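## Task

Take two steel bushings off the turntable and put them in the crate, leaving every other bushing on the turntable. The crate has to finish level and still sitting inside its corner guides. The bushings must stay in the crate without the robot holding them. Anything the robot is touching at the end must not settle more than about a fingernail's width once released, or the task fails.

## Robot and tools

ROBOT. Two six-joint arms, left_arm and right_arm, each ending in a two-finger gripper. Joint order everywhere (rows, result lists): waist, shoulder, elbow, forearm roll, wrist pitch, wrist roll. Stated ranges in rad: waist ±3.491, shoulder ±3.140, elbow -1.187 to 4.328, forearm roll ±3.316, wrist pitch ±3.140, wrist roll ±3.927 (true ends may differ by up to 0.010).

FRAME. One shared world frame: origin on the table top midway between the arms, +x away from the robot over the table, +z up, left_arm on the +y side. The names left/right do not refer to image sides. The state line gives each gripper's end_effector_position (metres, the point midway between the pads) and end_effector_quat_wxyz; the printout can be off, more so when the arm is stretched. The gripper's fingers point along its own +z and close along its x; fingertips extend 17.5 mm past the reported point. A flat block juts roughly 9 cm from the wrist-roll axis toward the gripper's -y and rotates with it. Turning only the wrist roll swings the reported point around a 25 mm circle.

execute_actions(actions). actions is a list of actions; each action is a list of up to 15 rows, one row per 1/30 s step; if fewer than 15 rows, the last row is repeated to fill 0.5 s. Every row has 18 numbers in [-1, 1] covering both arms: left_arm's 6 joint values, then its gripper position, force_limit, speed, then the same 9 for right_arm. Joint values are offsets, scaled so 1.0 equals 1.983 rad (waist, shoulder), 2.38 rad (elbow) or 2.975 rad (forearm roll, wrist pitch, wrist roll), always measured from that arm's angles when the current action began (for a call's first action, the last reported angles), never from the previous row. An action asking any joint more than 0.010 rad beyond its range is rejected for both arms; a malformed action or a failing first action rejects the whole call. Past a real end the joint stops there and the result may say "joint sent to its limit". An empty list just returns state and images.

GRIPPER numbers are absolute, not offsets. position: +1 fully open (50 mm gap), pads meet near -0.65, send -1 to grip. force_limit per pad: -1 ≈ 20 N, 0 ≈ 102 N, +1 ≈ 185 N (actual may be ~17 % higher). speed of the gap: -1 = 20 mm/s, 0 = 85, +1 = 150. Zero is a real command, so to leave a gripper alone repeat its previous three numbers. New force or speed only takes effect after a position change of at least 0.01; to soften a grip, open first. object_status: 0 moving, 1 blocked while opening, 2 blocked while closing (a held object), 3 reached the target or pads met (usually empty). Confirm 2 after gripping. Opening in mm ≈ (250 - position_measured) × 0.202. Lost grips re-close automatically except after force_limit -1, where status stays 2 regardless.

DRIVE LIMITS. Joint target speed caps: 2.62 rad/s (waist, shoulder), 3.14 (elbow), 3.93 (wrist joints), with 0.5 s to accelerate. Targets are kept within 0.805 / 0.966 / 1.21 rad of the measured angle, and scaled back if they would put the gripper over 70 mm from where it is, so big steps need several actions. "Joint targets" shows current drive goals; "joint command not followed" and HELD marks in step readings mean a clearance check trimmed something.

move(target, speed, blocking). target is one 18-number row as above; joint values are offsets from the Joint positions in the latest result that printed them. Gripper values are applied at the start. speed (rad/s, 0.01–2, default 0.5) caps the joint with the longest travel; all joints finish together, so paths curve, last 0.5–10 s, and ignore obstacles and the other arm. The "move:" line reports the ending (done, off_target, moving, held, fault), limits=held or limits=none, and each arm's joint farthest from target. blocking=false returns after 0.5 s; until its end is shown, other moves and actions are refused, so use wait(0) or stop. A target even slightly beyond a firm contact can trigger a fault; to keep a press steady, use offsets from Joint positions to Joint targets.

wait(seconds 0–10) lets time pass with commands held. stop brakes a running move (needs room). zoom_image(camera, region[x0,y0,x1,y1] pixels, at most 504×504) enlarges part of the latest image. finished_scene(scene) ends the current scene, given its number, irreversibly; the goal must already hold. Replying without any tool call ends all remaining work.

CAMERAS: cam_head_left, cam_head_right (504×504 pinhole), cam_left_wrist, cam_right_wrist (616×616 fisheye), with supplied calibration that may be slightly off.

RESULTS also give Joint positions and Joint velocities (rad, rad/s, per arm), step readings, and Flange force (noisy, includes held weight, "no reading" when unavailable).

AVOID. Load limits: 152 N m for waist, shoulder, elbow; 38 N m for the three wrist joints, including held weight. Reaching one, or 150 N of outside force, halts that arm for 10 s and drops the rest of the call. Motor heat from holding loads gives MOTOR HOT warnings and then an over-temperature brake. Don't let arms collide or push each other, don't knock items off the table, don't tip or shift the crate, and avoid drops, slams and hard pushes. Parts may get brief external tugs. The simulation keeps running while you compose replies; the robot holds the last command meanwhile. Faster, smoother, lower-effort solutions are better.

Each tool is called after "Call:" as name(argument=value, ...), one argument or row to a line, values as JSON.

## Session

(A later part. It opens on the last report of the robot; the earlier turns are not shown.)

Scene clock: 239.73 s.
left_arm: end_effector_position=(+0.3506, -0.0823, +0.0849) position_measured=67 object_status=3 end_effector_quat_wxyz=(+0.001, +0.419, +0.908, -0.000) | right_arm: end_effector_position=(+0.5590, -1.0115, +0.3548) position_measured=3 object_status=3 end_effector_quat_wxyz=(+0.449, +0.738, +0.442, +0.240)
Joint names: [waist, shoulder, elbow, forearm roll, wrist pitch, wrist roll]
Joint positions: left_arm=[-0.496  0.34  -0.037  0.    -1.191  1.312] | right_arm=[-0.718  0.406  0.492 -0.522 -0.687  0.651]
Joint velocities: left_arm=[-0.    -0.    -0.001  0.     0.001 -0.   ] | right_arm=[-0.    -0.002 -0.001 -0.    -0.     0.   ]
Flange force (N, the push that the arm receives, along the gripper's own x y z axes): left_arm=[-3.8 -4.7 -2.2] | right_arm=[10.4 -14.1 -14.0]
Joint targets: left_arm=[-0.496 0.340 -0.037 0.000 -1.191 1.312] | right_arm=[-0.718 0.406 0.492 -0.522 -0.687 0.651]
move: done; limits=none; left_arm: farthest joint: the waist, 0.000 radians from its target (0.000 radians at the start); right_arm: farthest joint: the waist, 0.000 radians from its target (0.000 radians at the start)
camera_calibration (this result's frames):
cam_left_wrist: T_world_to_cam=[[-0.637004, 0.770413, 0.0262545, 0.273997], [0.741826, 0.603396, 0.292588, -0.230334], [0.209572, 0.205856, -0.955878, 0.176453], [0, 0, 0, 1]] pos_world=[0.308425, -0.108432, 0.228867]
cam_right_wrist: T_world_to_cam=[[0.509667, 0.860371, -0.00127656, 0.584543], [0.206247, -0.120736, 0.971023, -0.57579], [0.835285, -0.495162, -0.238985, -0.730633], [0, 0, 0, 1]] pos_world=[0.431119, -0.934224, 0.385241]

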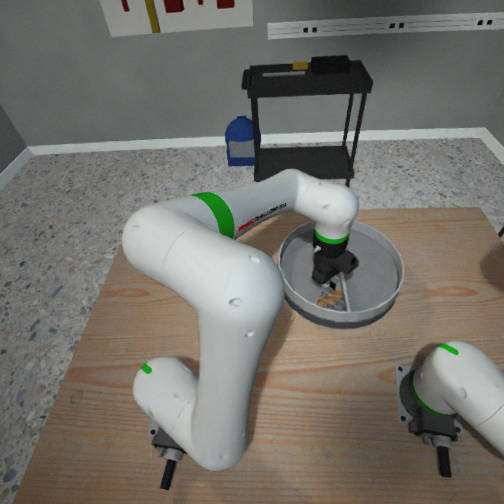

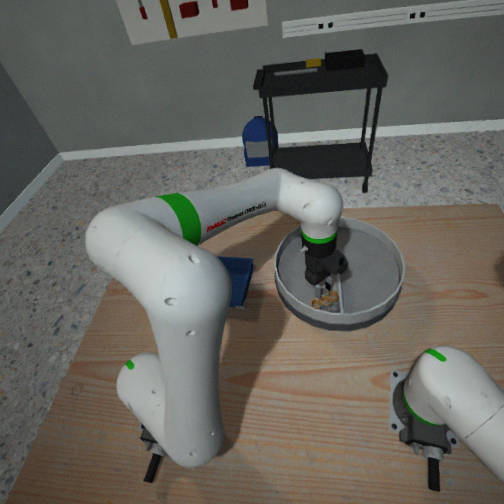

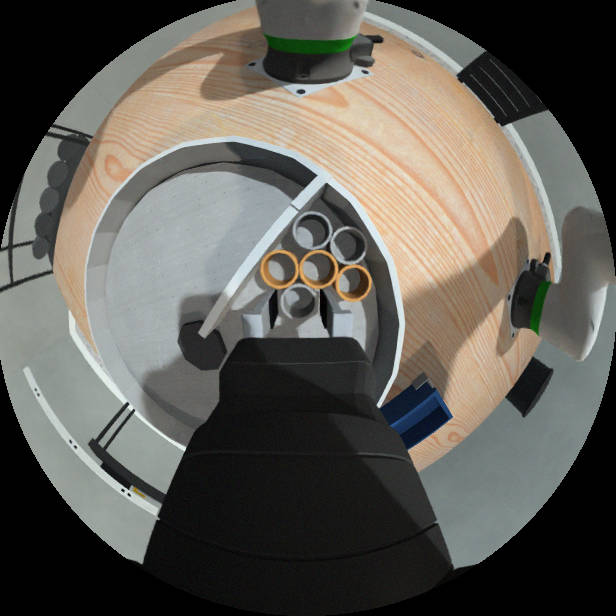

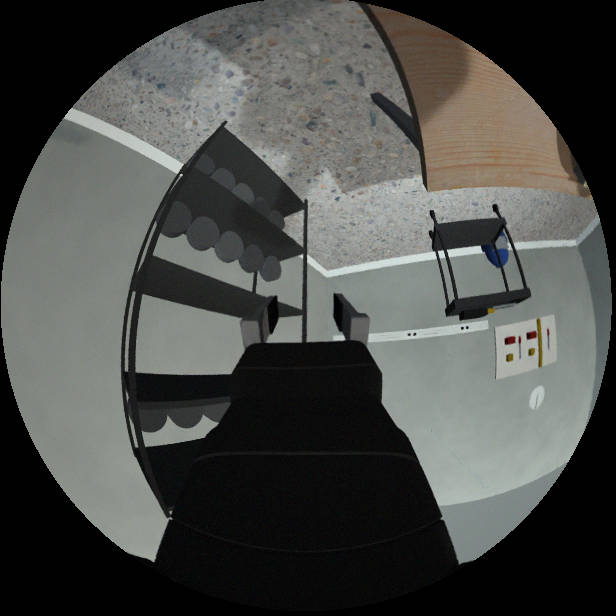

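No contact. Continue down to grip height.

Call:
move(
  target=[0,0.0037,-0.0052,0,0.0066,0,0.571,0,0.5, 0,0,0,0,0,0,1,0,0],
  speed=0.02,
)

Call:
execute_actions(
  actions=[
    [[0,0,0,0,0,0,-1,0,0.2, 0,0,0,0,0,0,1,0,0]],
    [[0,0,0,0,0,0,-1,0,0.2, 0,0,0,0,0,0,1,0,0]],
  ],
)

Scene clock: 249.57 s.
left_arm: end_effector_position=(+0.3503, -0.0820, +0.0761) position_measured=67 object_status=3 end_effector_quat_wxyz=(+0.001, +0.419, +0.908, -0.000) | right_arm: end_effector_position=(+0.5590, -1.0115, +0.3548) position_measured=3 object_status=3 end_effector_quat_wxyz=(+0.449, +0.738, +0.442, +0.240)
Joint names: [waist, shoulder, elbow, forearm roll, wrist pitch, wrist roll]
Joint positions: left_arm=[-0.496  0.348 -0.05   0.    -1.172  1.312] | right_arm=[-0.718  0.406  0.492 -0.522 -0.687  0.651]
Joint velocities: left_arm=[ 0. -0. -0.  0.  0.  0.] | right_arm=[ 0.    -0.002 -0.001 -0.     0.    -0.   ]
Flange force (N, the push that the arm receives, along the gripper's own x y z axes): left_arm=[-4.4 -5.1 -2.3] | right_arm=[10.9 -14.0 -13.9]
Joint targets: left_arm=[-0.496 0.348 -0.050 0.000 -1.172 1.312] | right_arm=[-0.718 0.406 0.492 -0.522 -0.687 0.651]
move: done; limits=none; left_arm: farthest joint: the waist, 0.000 radians from its target (0.000 radians at the start); right_arm: farthest joint: the waist, 0.000 radians from its target (0.000 radians at the start)
camera_calibration (this result's frames):
cam_left_wrist: T_world_to_cam=[[-0.637013, 0.770404, 0.0263154, 0.273852], [0.741839, 0.603402, 0.292541, -0.227631], [0.209496, 0.205874, -0.955891, 0.168045], [0, 0, 0, 1]] pos_world=[0.308108, -0.108219, 0.220018]
cam_right_wrist: T_world_to_cam=[[0.509667, 0.860371, -0.00127666, 0.584543], [0.206247, -0.120736, 0.971023, -0.575789], [0.835285, -0.495162, -0.238985, -0.730633], [0, 0, 0, 1]] pos_world=[0.431119, -0.934224, 0.385241]

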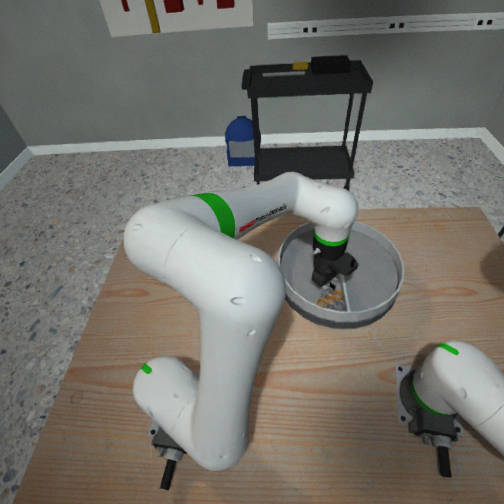

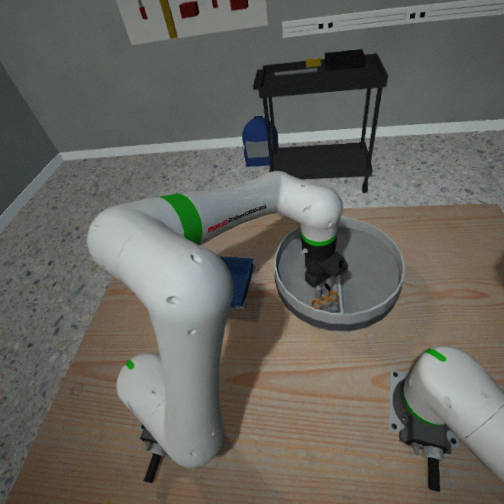

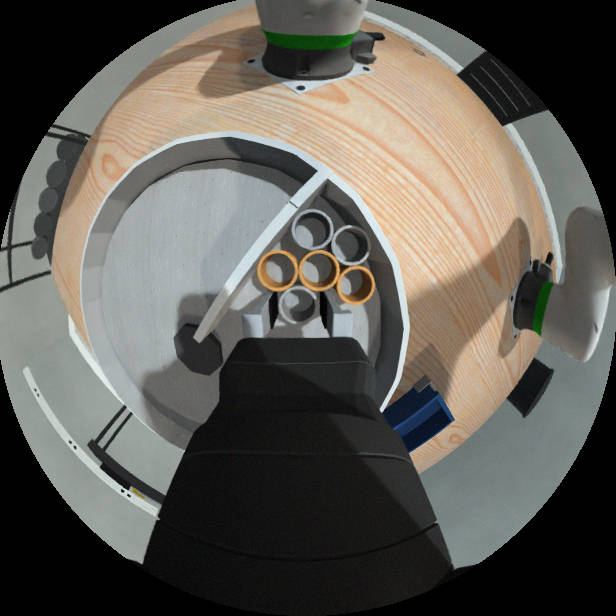

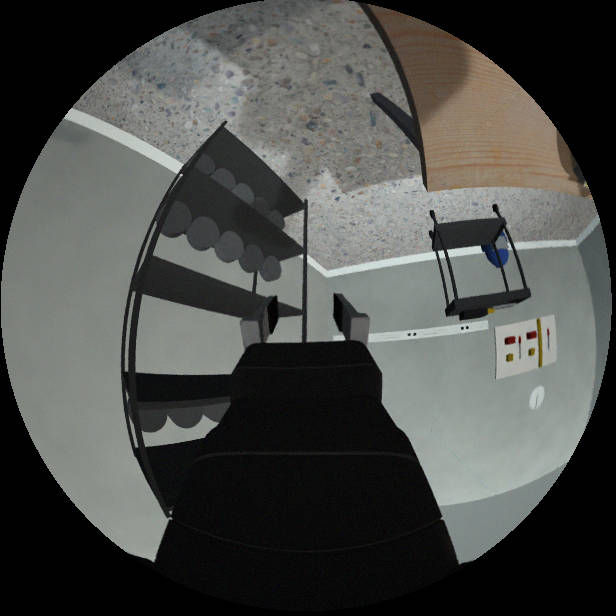

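Scene clock: 250.57 s.
left_arm: end_effector_position=(+0.3503, -0.0821, +0.0761) position_measured=100 object_status=2 end_effector_quat_wxyz=(+0.001, +0.419, +0.908, -0.000) | right_arm: end_effector_position=(+0.5590, -1.0115, +0.3548) position_measured=3 object_status=3 end_effector_quat_wxyz=(+0.449, +0.738, +0.442, +0.240)
Joint names: [waist, shoulder, elbow, forearm roll, wrist pitch, wrist roll]
Joint positions: left_arm=[-0.496  0.348 -0.05   0.    -1.172  1.312] | right_arm=[-0.718  0.406  0.492 -0.522 -0.687  0.651]
Joint velocities: left_arm=[ 0.     0.    -0.    -0.    -0.002 -0.   ] | right_arm=[-0.    -0.001  0.    -0.    -0.    -0.001]
Flange force (N, the push that the arm receives, along the gripper's own x y z axes): left_arm=[-3.4 -4.8 -1.8] | right_arm=[12.0 -15.8 -13.9]
Flange force at the end of the 1st action (N, along the gripper's axes at the end of the call): left_arm=[-3.7 -4.3 -2.8] | right_arm=[8.0 -11.5 -11.4]
Joint targets: left_arm=[-0.496 0.348 -0.050 0.000 -1.172 1.312] | right_arm=[-0.718 0.406 0.492 -0.522 -0.687 0.651]
Step readings (joint positions; steps 1 to 15: 1st action; 16 to 30: 2nd action):
0: left_arm=[-0.496 0.348 -0.050 0.000 -1.172 1.312] | right_arm=[-0.718 0.406 0.492 -0.522 -0.687 0.651]
1: left_arm=[-0.496 0.348 -0.050 0.000 -1.172 1.312] | right_arm=[-0.718 0.406 0.492 -0.522 -0.687 0.651]
2: left_arm=[-0.496 0.348 -0.050 0.000 -1.172 1.312] | right_arm=[-0.718 0.406 0.492 -0.522 -0.687 0.651]
4: left_arm=[-0.496 0.348 -0.050 0.000 -1.172 1.312] | right_arm=[-0.718 0.406 0.492 -0.522 -0.687 0.651]
8: left_arm=[-0.496 0.348 -0.050 0.000 -1.172 1.312] | right_arm=[-0.718 0.406 0.492 -0.522 -0.687 0.651]
15: left_arm=[-0.496 0.348 -0.050 0.000 -1.172 1.312] | right_arm=[-0.718 0.406 0.492 -0.522 -0.687 0.651]
16: left_arm=[-0.496 0.348 -0.050 0.000 -1.172 1.312] | right_arm=[-0.718 0.406 0.492 -0.522 -0.687 0.651]
17: left_arm=[-0.496 0.348 -0.050 0.000 -1.172 1.312] | right_arm=[-0.718 0.406 0.492 -0.522 -0.687 0.651]
19: left_arm=[-0.496 0.348 -0.050 0.000 -1.172 1.312] | right_arm=[-0.718 0.406 0.492 -0.522 -0.687 0.651]
23: left_arm=[-0.496 0.348 -0.050 0.000 -1.172 1.312] | right_arm=[-0.718 0.406 0.492 -0.522 -0.687 0.651]
30: Joint positions above
camera_calibration (this result's frames):
cam_left_wrist: T_world_to_cam=[[-0.637014, 0.770404, 0.0262851, 0.273864], [0.741832, 0.603407, 0.292549, -0.227631], [0.209521, 0.205857, -0.955889, 0.168033], [0, 0, 0, 1]] pos_world=[0.308113, -0.108223, 0.220016]
cam_right_wrist: T_world_to_cam=[[0.509667, 0.860371, -0.00127659, 0.584543], [0.206248, -0.120736, 0.971022, -0.57579], [0.835285, -0.495162, -0.238985, -0.730633], [0, 0, 0, 1]] pos_world=[0.431119, -0.934224, 0.385241]

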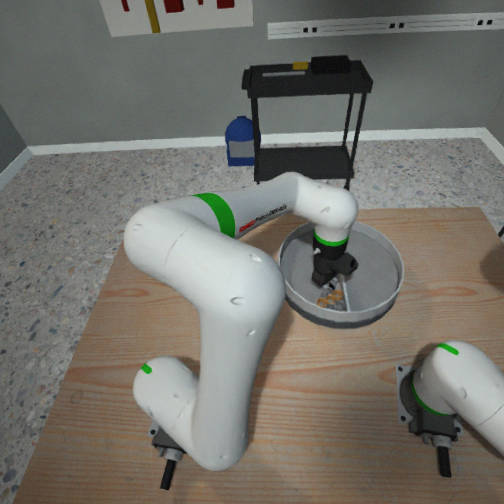

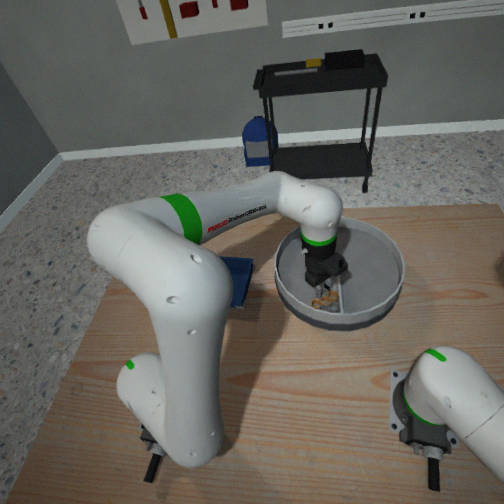

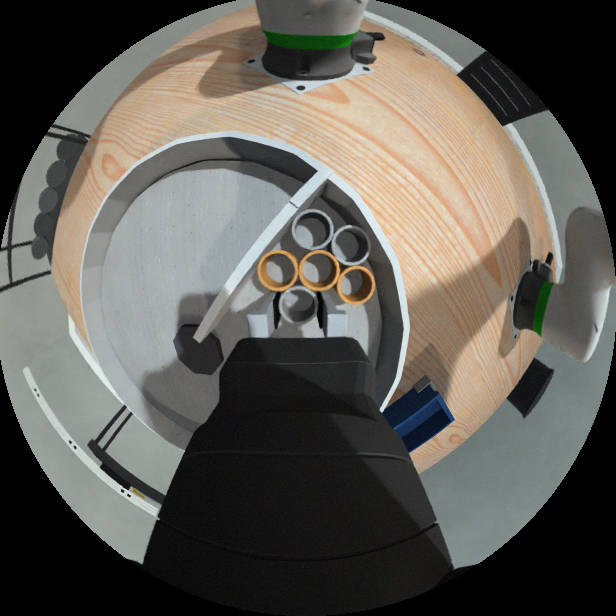

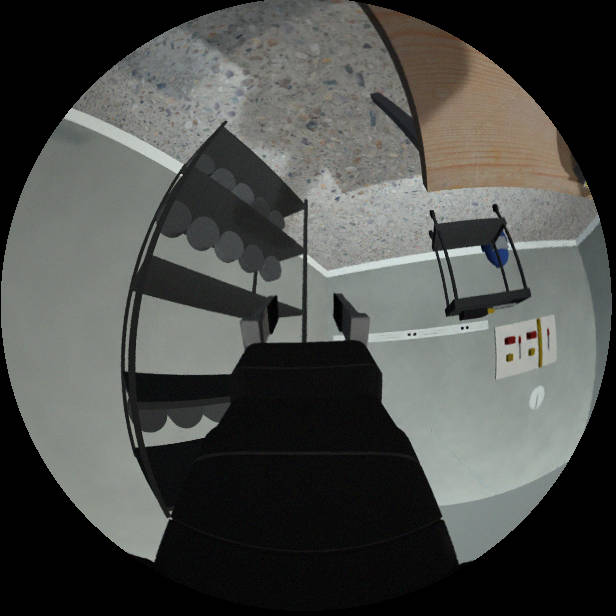

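Call:
move(
  target=[0,-0.0284,0.0452,0,-0.0547,0,-1,0,0.2, 0,0,0,0,0,0,1,0,0],
  speed=0.15,
)

Scene clock: 269.20 s.
left_arm: end_effector_position=(+0.3506, -0.0822, +0.1502) position_measured=100 object_status=2 end_effector_quat_wxyz=(+0.001, +0.419, +0.908, -0.000) | right_arm: end_effector_position=(+0.5590, -1.0115, +0.3548) position_measured=3 object_status=3 end_effector_quat_wxyz=(+0.449, +0.738, +0.442, +0.240)
Joint names: [waist, shoulder, elbow, forearm roll, wrist pitch, wrist roll]
Joint positions: left_arm=[-0.496  0.291  0.058  0.    -1.334  1.312] | right_arm=[-0.718  0.406  0.492 -0.522 -0.687  0.651]
Joint velocities: left_arm=[ 0.    -0.     0.     0.     0.001 -0.   ] | right_arm=[ 0.    -0.     0.001 -0.    -0.    -0.   ]
Flange force (N, the push that the arm receives, along the gripper's own x y z axes): left_arm=[-4.2 -4.7 -2.1] | right_arm=[10.0 -11.8 -10.1]
Joint targets: left_arm=[-0.496 0.291 0.058 0.000 -1.334 1.312] | right_arm=[-0.718 0.406 0.492 -0.522 -0.687 0.651]
move: done; limits=none; left_arm: farthest joint: the waist, 0.000 radians from its target (0.000 radians at the start); right_arm: farthest joint: the waist, 0.000 radians from its target (0.000 radians at the start)
camera_calibration (this result's frames):
cam_left_wrist: T_world_to_cam=[[-0.637025, 0.770431, 0.0251935, 0.27237], [0.74157, 0.603585, 0.292845, -0.249338], [0.210411, 0.205232, -0.955828, 0.238523], [0, 0, 0, 1]] pos_world=[0.308221, -0.108298, 0.294142]
cam_right_wrist: T_world_to_cam=[[0.509667, 0.860371, -0.00127666, 0.584543], [0.206248, -0.120736, 0.971022, -0.575789], [0.835285, -0.495162, -0.238985, -0.730633], [0, 0, 0, 1]] pos_world=[0.431119, -0.934224, 0.385241]

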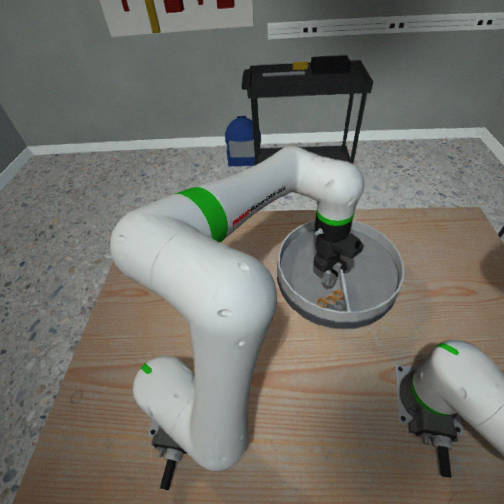

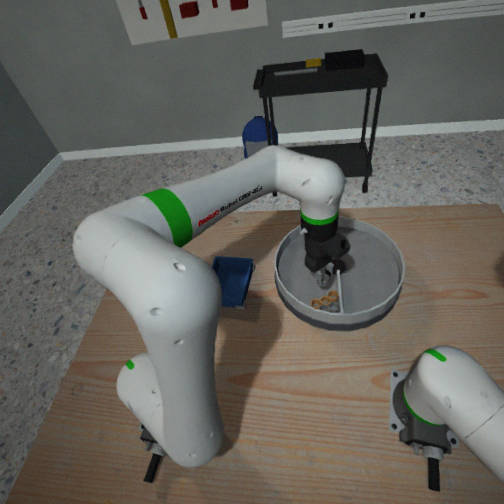

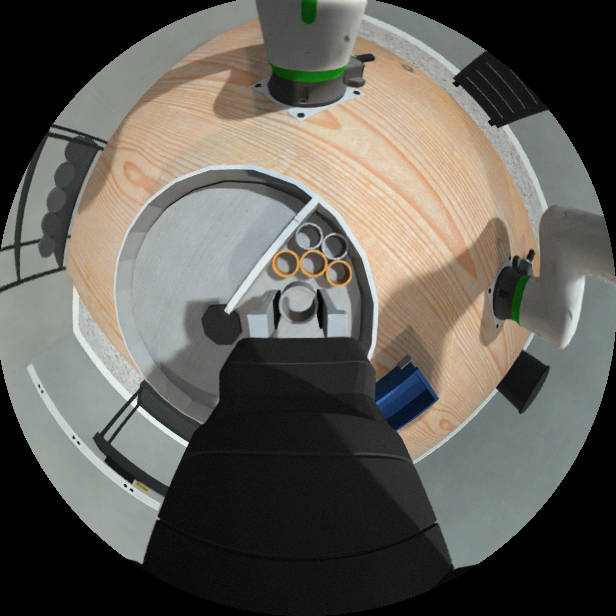

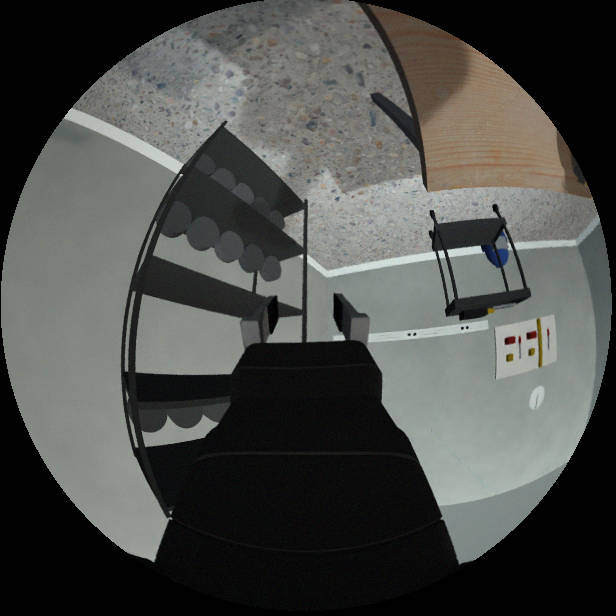

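Call:
move(
  target=[0.3737,-0.1977,-0.1805,0,0.012,0.0419,-1,0,0.2, 0,0,0,0,0,0,1,0,0],
  speed=0.45,
)

Scene clock: 285.63 s.
left_arm: end_effector_position=(+0.3899, +0.2432, +0.1498) position_measured=100 object_status=2 end_effector_quat_wxyz=(+0.000, -0.000, +1.000, +0.000) | right_arm: end_effector_position=(+0.5590, -1.0115, +0.3548) position_measured=3 object_status=3 end_effector_quat_wxyz=(+0.449, +0.738, +0.442, +0.240)
Joint names: [waist, shoulder, elbow, forearm roll, wrist pitch, wrist roll]
Joint positions: left_arm=[ 0.245 -0.101 -0.372  0.    -1.299  1.436] | right_arm=[-0.718  0.406  0.492 -0.522 -0.687  0.651]
Joint velocities: left_arm=[ 0.001  0.    -0.    -0.     0.001 -0.   ] | right_arm=[-0.    -0.     0.     0.     0.     0.001]
Flange force (N, the push that the arm receives, along the gripper's own x y z axes): left_arm=[0.5 -7.5 -2.6] | right_arm=[8.4 -12.1 -12.8]
Joint targets: left_arm=[0.245 -0.101 -0.372 0.000 -1.299 1.436] | right_arm=[-0.718 0.406 0.492 -0.522 -0.687 0.651]
move: done; limits=none; left_arm: farthest joint: the waist, 0.000 radians from its target (0.741 radians at the start); right_arm: farthest joint: the waist, 0.000 radians from its target (0.000 radians at the start)
camera_calibration (this result's frames):
cam_left_wrist: T_world_to_cam=[[-0.999538, 0.0141352, 0.0269119, 0.371757], [0.0213897, 0.956102, 0.292254, -0.279624], [-0.0215994, 0.292694, -0.955962, 0.232291], [0, 0, 0, 1]] pos_world=[0.382584, 0.194104, 0.293778]
cam_right_wrist: T_world_to_cam=[[0.509667, 0.860371, -0.00127659, 0.584543], [0.206247, -0.120736, 0.971023, -0.575789], [0.835285, -0.495162, -0.238985, -0.730633], [0, 0, 0, 1]] pos_world=[0.431119, -0.934224, 0.385241]

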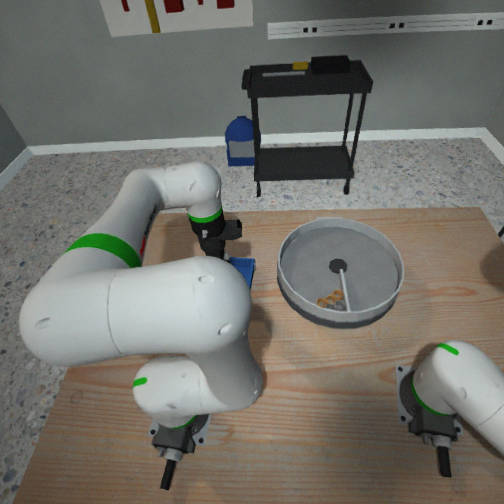

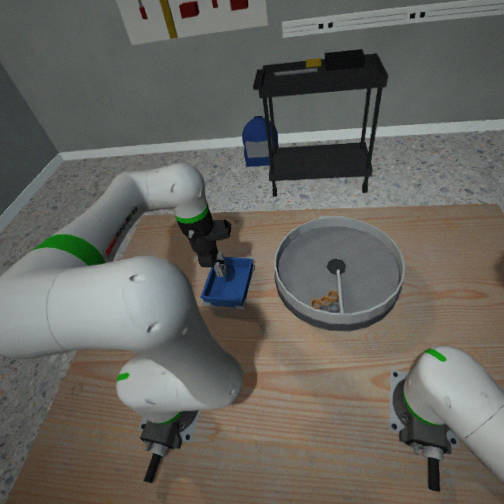

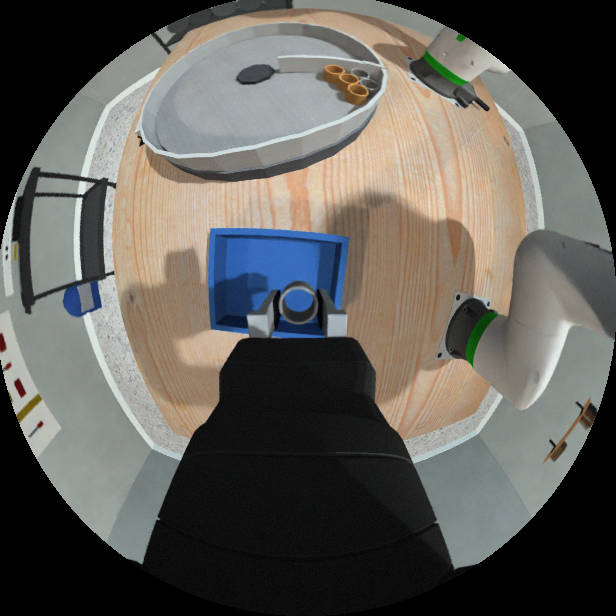

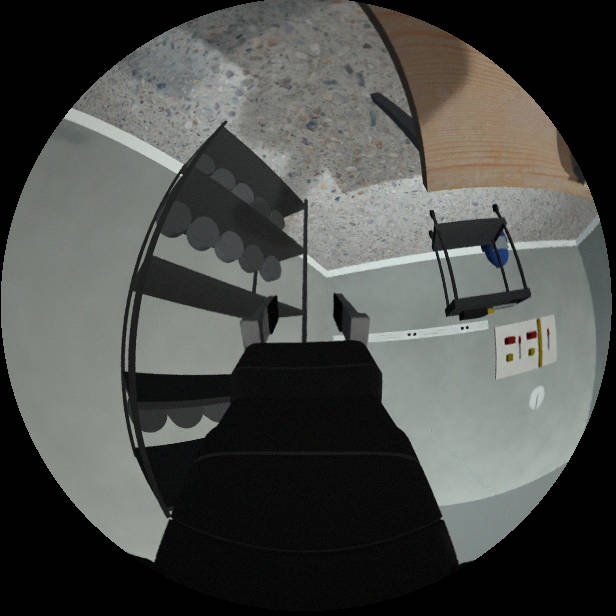

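Call:
move(
  target=[0,0.0666,-0.0735,0,0.1032,0,-1,0,0.2, 0,0,0,0,0,0,1,0,0],
  speed=0.2,
)

Scene clock: 302.70 s.
left_arm: end_effector_position=(+0.3899, +0.2432, +0.0319) position_measured=100 object_status=2 end_effector_quat_wxyz=(+0.000, -0.000, +1.000, +0.000) | right_arm: end_effector_position=(+0.5590, -1.0115, +0.3548) position_measured=3 object_status=3 end_effector_quat_wxyz=(+0.449, +0.738, +0.442, +0.240)
Joint names: [waist, shoulder, elbow, forearm roll, wrist pitch, wrist roll]
Joint positions: left_arm=[ 0.245  0.031 -0.547  0.    -0.992  1.436] | right_arm=[-0.718  0.406  0.492 -0.522 -0.687  0.651]
Joint velocities: left_arm=[-0.     0.     0.002  0.     0.    -0.   ] | right_arm=[ 0.    -0.001 -0.001 -0.     0.     0.001]
Flange force (N, the push that the arm receives, along the gripper's own x y z axes): left_arm=[-0.6 -7.2 -2.6] | right_arm=[11.6 -13.1 -13.3]
Joint targets: left_arm=[0.245 0.031 -0.547 0.000 -0.992 1.436] | right_arm=[-0.718 0.406 0.492 -0.522 -0.687 0.651]
move: done; limits=none; left_arm: farthest joint: the waist, 0.000 radians from its target (0.000 radians at the start); right_arm: farthest joint: the waist, 0.000 radians from its target (0.000 radians at the start)
camera_calibration (this result's frames):
cam_left_wrist: T_world_to_cam=[[-0.99954, 0.0140713, 0.0268806, 0.374883], [0.0213198, 0.956098, 0.292272, -0.245136], [-0.0215879, 0.29271, -0.955957, 0.119539], [0, 0, 0, 1]] pos_world=[0.382517, 0.194109, 0.175844]
cam_right_wrist: T_world_to_cam=[[0.509667, 0.860371, -0.0012765, 0.584543], [0.206247, -0.120736, 0.971022, -0.57579], [0.835285, -0.495162, -0.238985, -0.730633], [0, 0, 0, 1]] pos_world=[0.431119, -0.934224, 0.385241]

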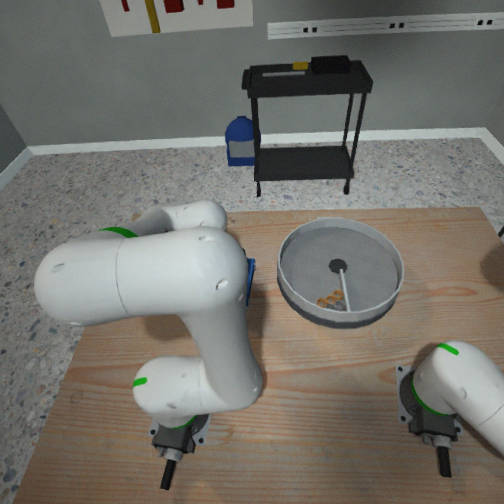

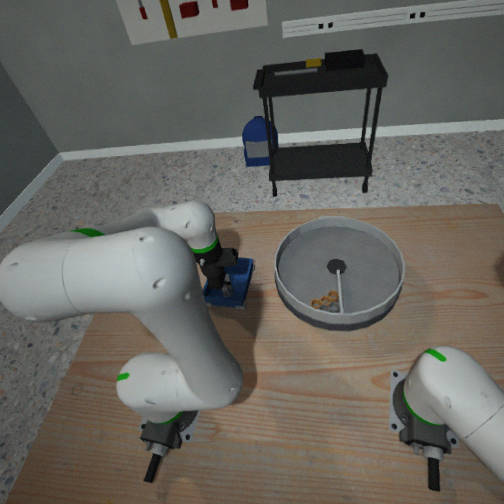

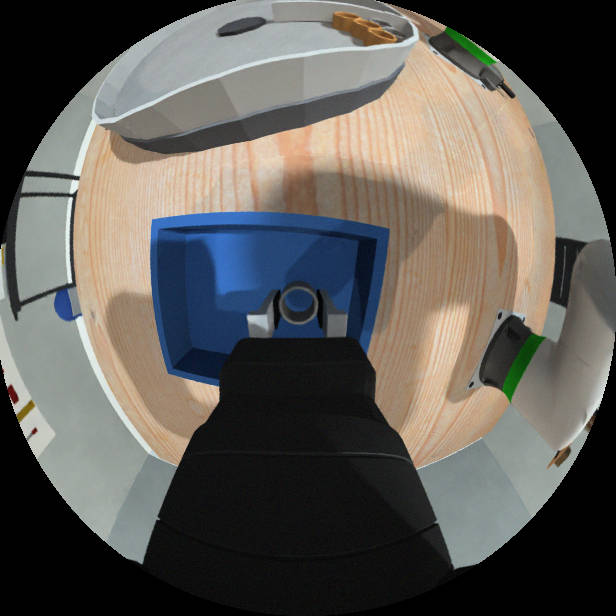

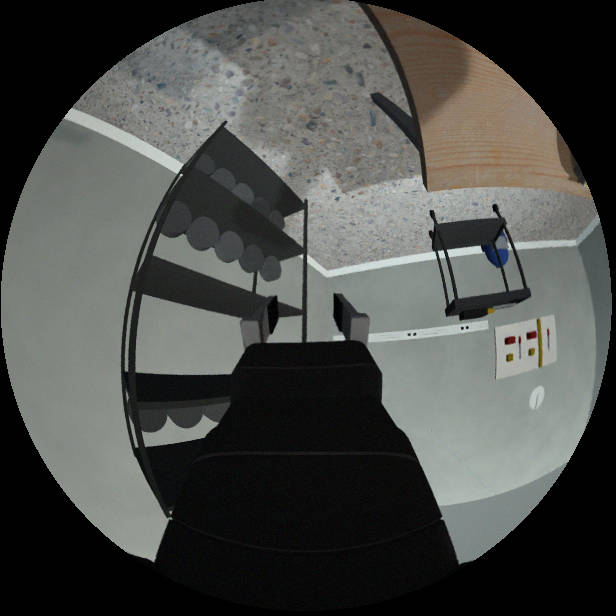

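Call:
move(
  target=[0,0.0024,-0.0015,0,0.0027,0,-1,0,0.2, 0,0,0,0,0,0,1,0,0],
  speed=0.01,
)

Scene clock: 310.37 s.
left_arm: end_effector_position=(+0.3897, +0.2432, +0.0288) position_measured=100 object_status=2 end_effector_quat_wxyz=(+0.000, -0.000, +1.000, +0.000) | right_arm: end_effector_position=(+0.5590, -1.0115, +0.3548) position_measured=3 object_status=3 end_effector_quat_wxyz=(+0.449, +0.738, +0.442, +0.240)
Joint names: [waist, shoulder, elbow, forearm roll, wrist pitch, wrist roll]
Joint positions: left_arm=[ 0.245  0.036 -0.55   0.    -0.984  1.436] | right_arm=[-0.718  0.406  0.492 -0.522 -0.687  0.651]
Joint velocities: left_arm=[-0.    -0.    -0.002  0.     0.001  0.   ] | right_arm=[ 0.    -0.002  0.001 -0.    -0.    -0.001]
Flange force (N, the push that the arm receives, along the gripper's own x y z axes): left_arm=[0.6 -7.1 -3.6] | right_arm=[8.2 -13.3 -12.0]
Joint targets: left_arm=[0.245 0.036 -0.550 0.000 -0.984 1.436] | right_arm=[-0.718 0.406 0.492 -0.522 -0.687 0.651]
move: done; limits=none; left_arm: farthest joint: the waist, 0.000 radians from its target (0.000 radians at the start); right_arm: farthest joint: the waist, 0.000 radians from its target (0.000 radians at the start)
camera_calibration (this result's frames):
cam_left_wrist: T_world_to_cam=[[-0.999531, 0.0141045, 0.0271726, 0.374827], [0.021436, 0.956108, 0.292228, -0.244261], [-0.0218582, 0.292673, -0.955963, 0.116739], [0, 0, 0, 1]] pos_world=[0.382439, 0.194086, 0.172793]
cam_right_wrist: T_world_to_cam=[[0.509667, 0.860371, -0.00127647, 0.584543], [0.206247, -0.120736, 0.971022, -0.57579], [0.835285, -0.495162, -0.238985, -0.730633], [0, 0, 0, 1]] pos_world=[0.431119, -0.934224, 0.385241]

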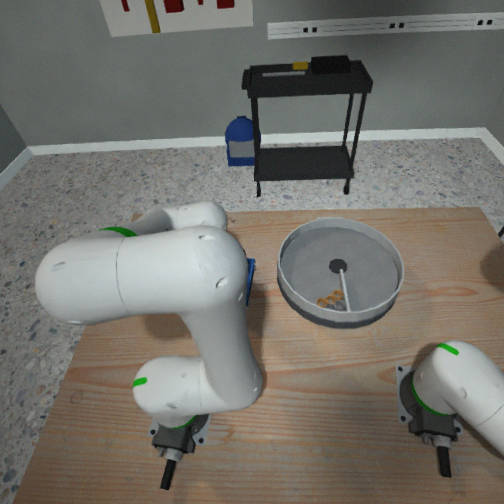

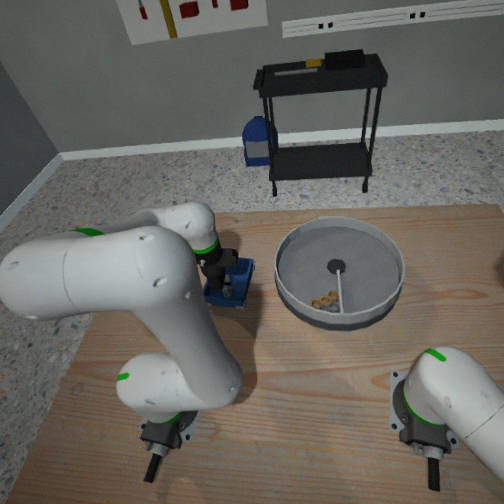

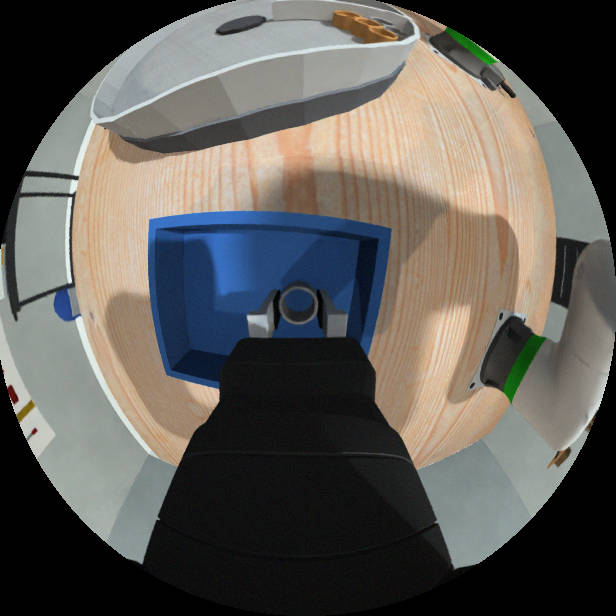

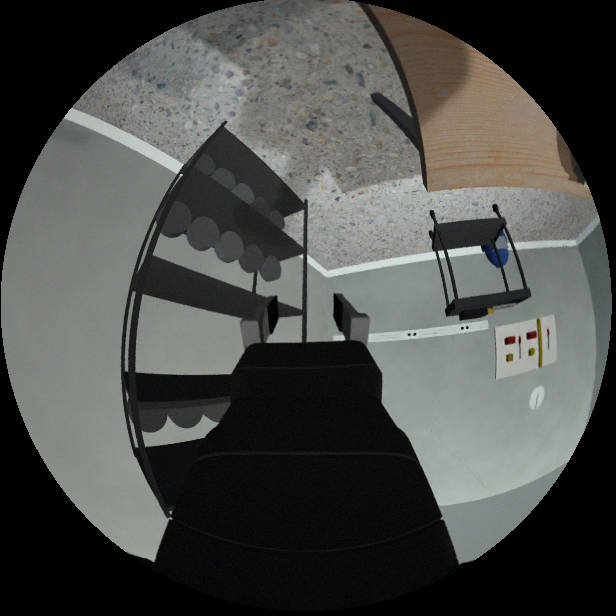

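Call:
move(
  target=[0,0.0007,-0.0004,0,0.0008,0,-1,0,0.2, 0,0,0,0,0,0,1,0,0],
  speed=0.01,
)

Scene clock: 314.10 s.
left_arm: end_effector_position=(+0.3898, +0.2432, +0.0280) position_measured=100 object_status=2 end_effector_quat_wxyz=(+0.000, -0.000, +1.000, +0.000) | right_arm: end_effector_position=(+0.5590, -1.0115, +0.3548) position_measured=3 object_status=3 end_effector_quat_wxyz=(+0.449, +0.738, +0.442, +0.240)
Joint names: [waist, shoulder, elbow, forearm roll, wrist pitch, wrist roll]
Joint positions: left_arm=[ 0.245  0.037 -0.551  0.    -0.981  1.436] | right_arm=[-0.718  0.406  0.492 -0.522 -0.687  0.651]
Joint velocities: left_arm=[ 0.     0.     0.002  0.    -0.    -0.001] | right_arm=[ 0.     0.001  0.001 -0.    -0.     0.   ]
Flange force (N, the push that the arm receives, along the gripper's own x y z axes): left_arm=[8.8 -2.1 -27.5] | right_arm=[10.4 -12.3 -13.6]
Joint targets: left_arm=[0.245 0.037 -0.551 0.000 -0.981 1.436] | right_arm=[-0.718 0.406 0.492 -0.522 -0.687 0.651]
move: done; limits=none; left_arm: farthest joint: the waist, 0.000 radians from its target (0.000 radians at the start); right_arm: farthest joint: the waist, 0.000 radians from its target (0.000 radians at the start)
camera_calibration (this result's frames):
cam_left_wrist: T_world_to_cam=[[-0.999535, 0.0140707, 0.0270337, 0.374909], [0.0213635, 0.956104, 0.292249, -0.244013], [-0.0217349, 0.292691, -0.95596, 0.115906], [0, 0, 0, 1]] pos_world=[0.382467, 0.194102, 0.171979]
cam_right_wrist: T_world_to_cam=[[0.509667, 0.860371, -0.00127637, 0.584543], [0.206248, -0.120737, 0.971022, -0.57579], [0.835285, -0.495162, -0.238985, -0.730633], [0, 0, 0, 1]] pos_world=[0.431119, -0.934224, 0.385241]

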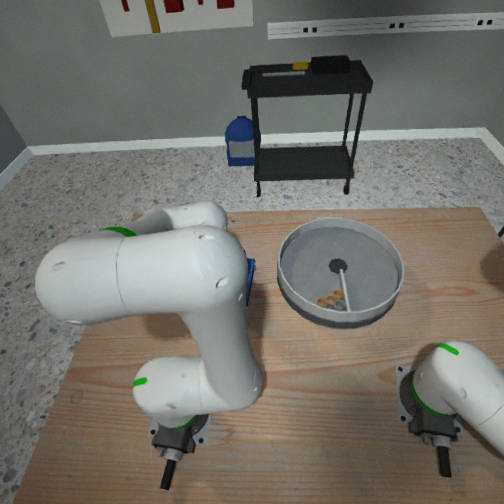

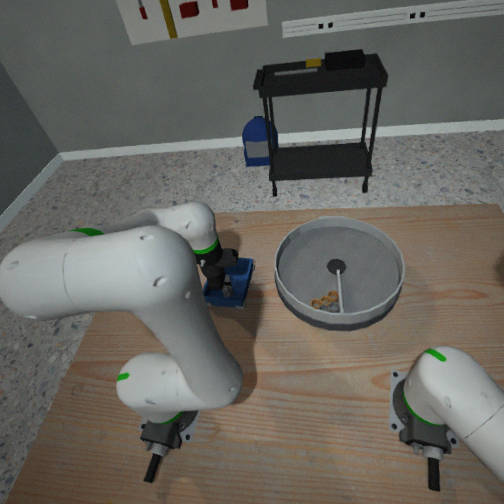

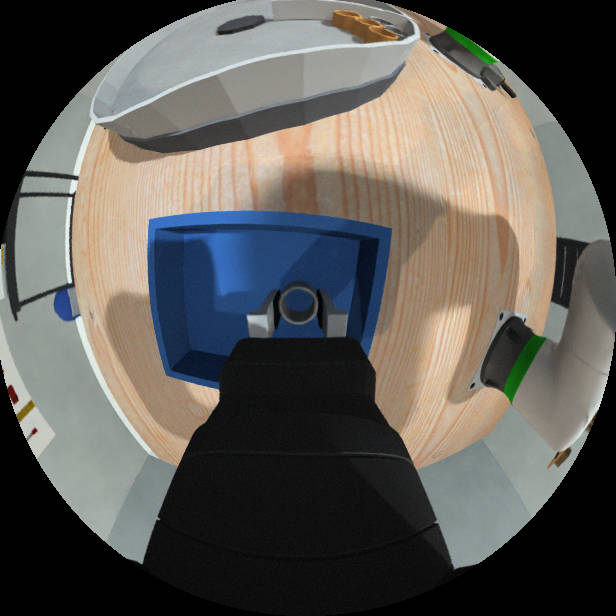

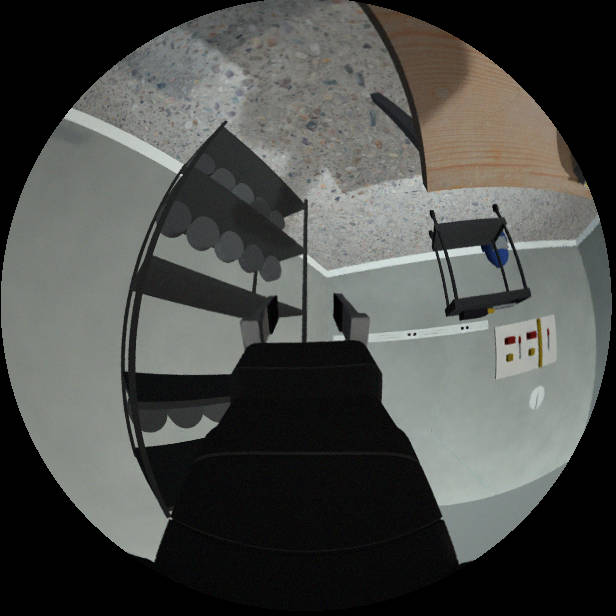

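Call:
execute_actions(
  actions=[
    [[0,0,0,0,0,0,0.7,0,0, 0,0,0,0,0,0,1,0,0]],
  ],
)

Scene clock: 317.73 s.
left_arm: end_effector_position=(+0.3897, +0.2431, +0.0279) position_measured=48 object_status=3 end_effector_quat_wxyz=(+0.000, -0.000, +1.000, -0.000) | right_arm: end_effector_position=(+0.5590, -1.0115, +0.3548) position_measured=3 object_status=3 end_effector_quat_wxyz=(+0.449, +0.738, +0.442, +0.240)
Joint names: [waist, shoulder, elbow, forearm roll, wrist pitch, wrist roll]
Joint positions: left_arm=[ 0.245  0.038 -0.551  0.    -0.981  1.436] | right_arm=[-0.718  0.406  0.492 -0.522 -0.687  0.651]
Joint velocities: left_arm=[ 0.     0.    -0.001  0.     0.001  0.   ] | right_arm=[-0.    -0.001  0.001 -0.     0.     0.001]
Flange force (N, the push that the arm receives, along the gripper's own x y z axes): left_arm=[0.0 -6.2 -3.5] | right_arm=[10.3 -13.5 -12.7]
Joint targets: left_arm=[0.245 0.037 -0.551 0.000 -0.981 1.436] | right_arm=[-0.718 0.406 0.492 -0.522 -0.687 0.651]
Step readings (joint positions):
0: left_arm=[0.245 0.037 -0.551 0.000 -0.981 1.436] | right_arm=[-0.718 0.406 0.492 -0.522 -0.687 0.651]
1: left_arm=[0.245 0.037 -0.551 0.000 -0.981 1.436] | right_arm=[-0.718 0.406 0.492 -0.522 -0.687 0.651]
2: left_arm=[0.245 0.038 -0.551 0.000 -0.981 1.436] | right_arm=[-0.718 0.406 0.492 -0.522 -0.687 0.651]
4: left_arm=[0.245 0.038 -0.551 0.000 -0.981 1.436] | right_arm=[-0.718 0.406 0.492 -0.522 -0.687 0.651]
8: left_arm=[0.245 0.038 -0.551 0.000 -0.981 1.436] | right_arm=[-0.718 0.406 0.492 -0.522 -0.687 0.651]
15: Joint positions above
camera_calibration (this result's frames):
cam_left_wrist: T_world_to_cam=[[-0.999526, 0.014119, 0.0273682, 0.374826], [0.0215065, 0.956116, 0.292198, -0.244008], [-0.0220417, 0.292648, -0.955966, 0.115922], [0, 0, 0, 1]] pos_world=[0.382451, 0.194083, 0.171858]
cam_right_wrist: T_world_to_cam=[[0.509667, 0.860371, -0.00127658, 0.584543], [0.206248, -0.120736, 0.971022, -0.57579], [0.835285, -0.495162, -0.238985, -0.730633], [0, 0, 0, 1]] pos_world=[0.431119, -0.934224, 0.385241]

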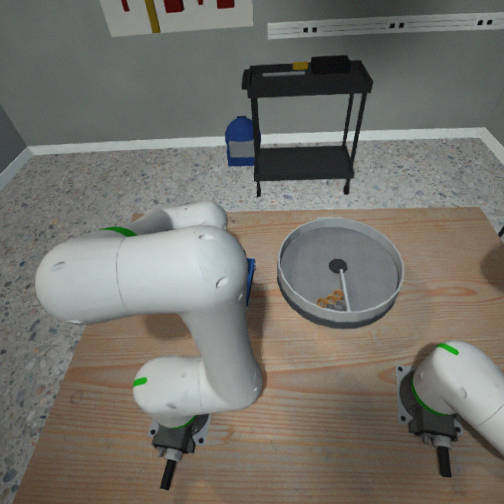

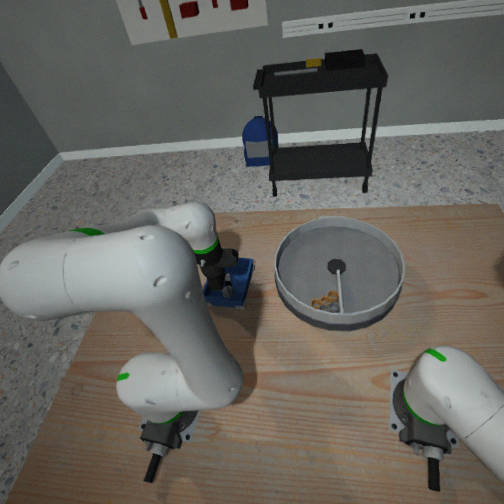

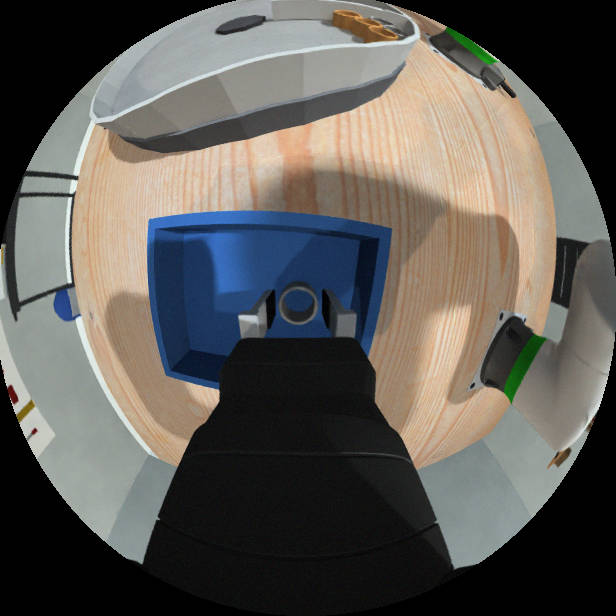

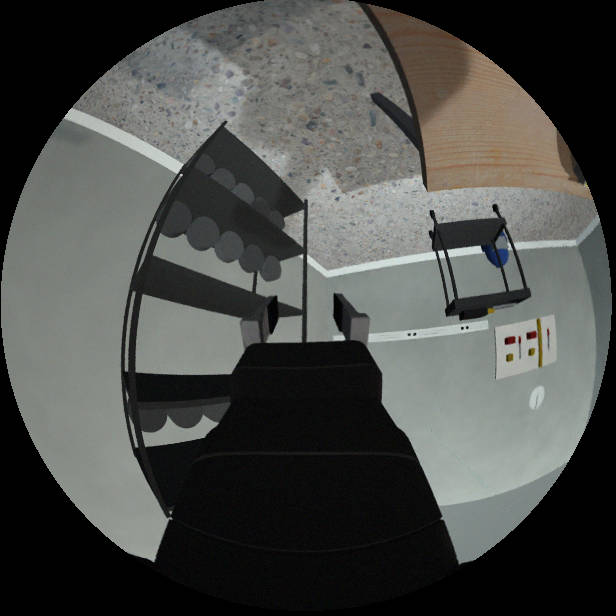

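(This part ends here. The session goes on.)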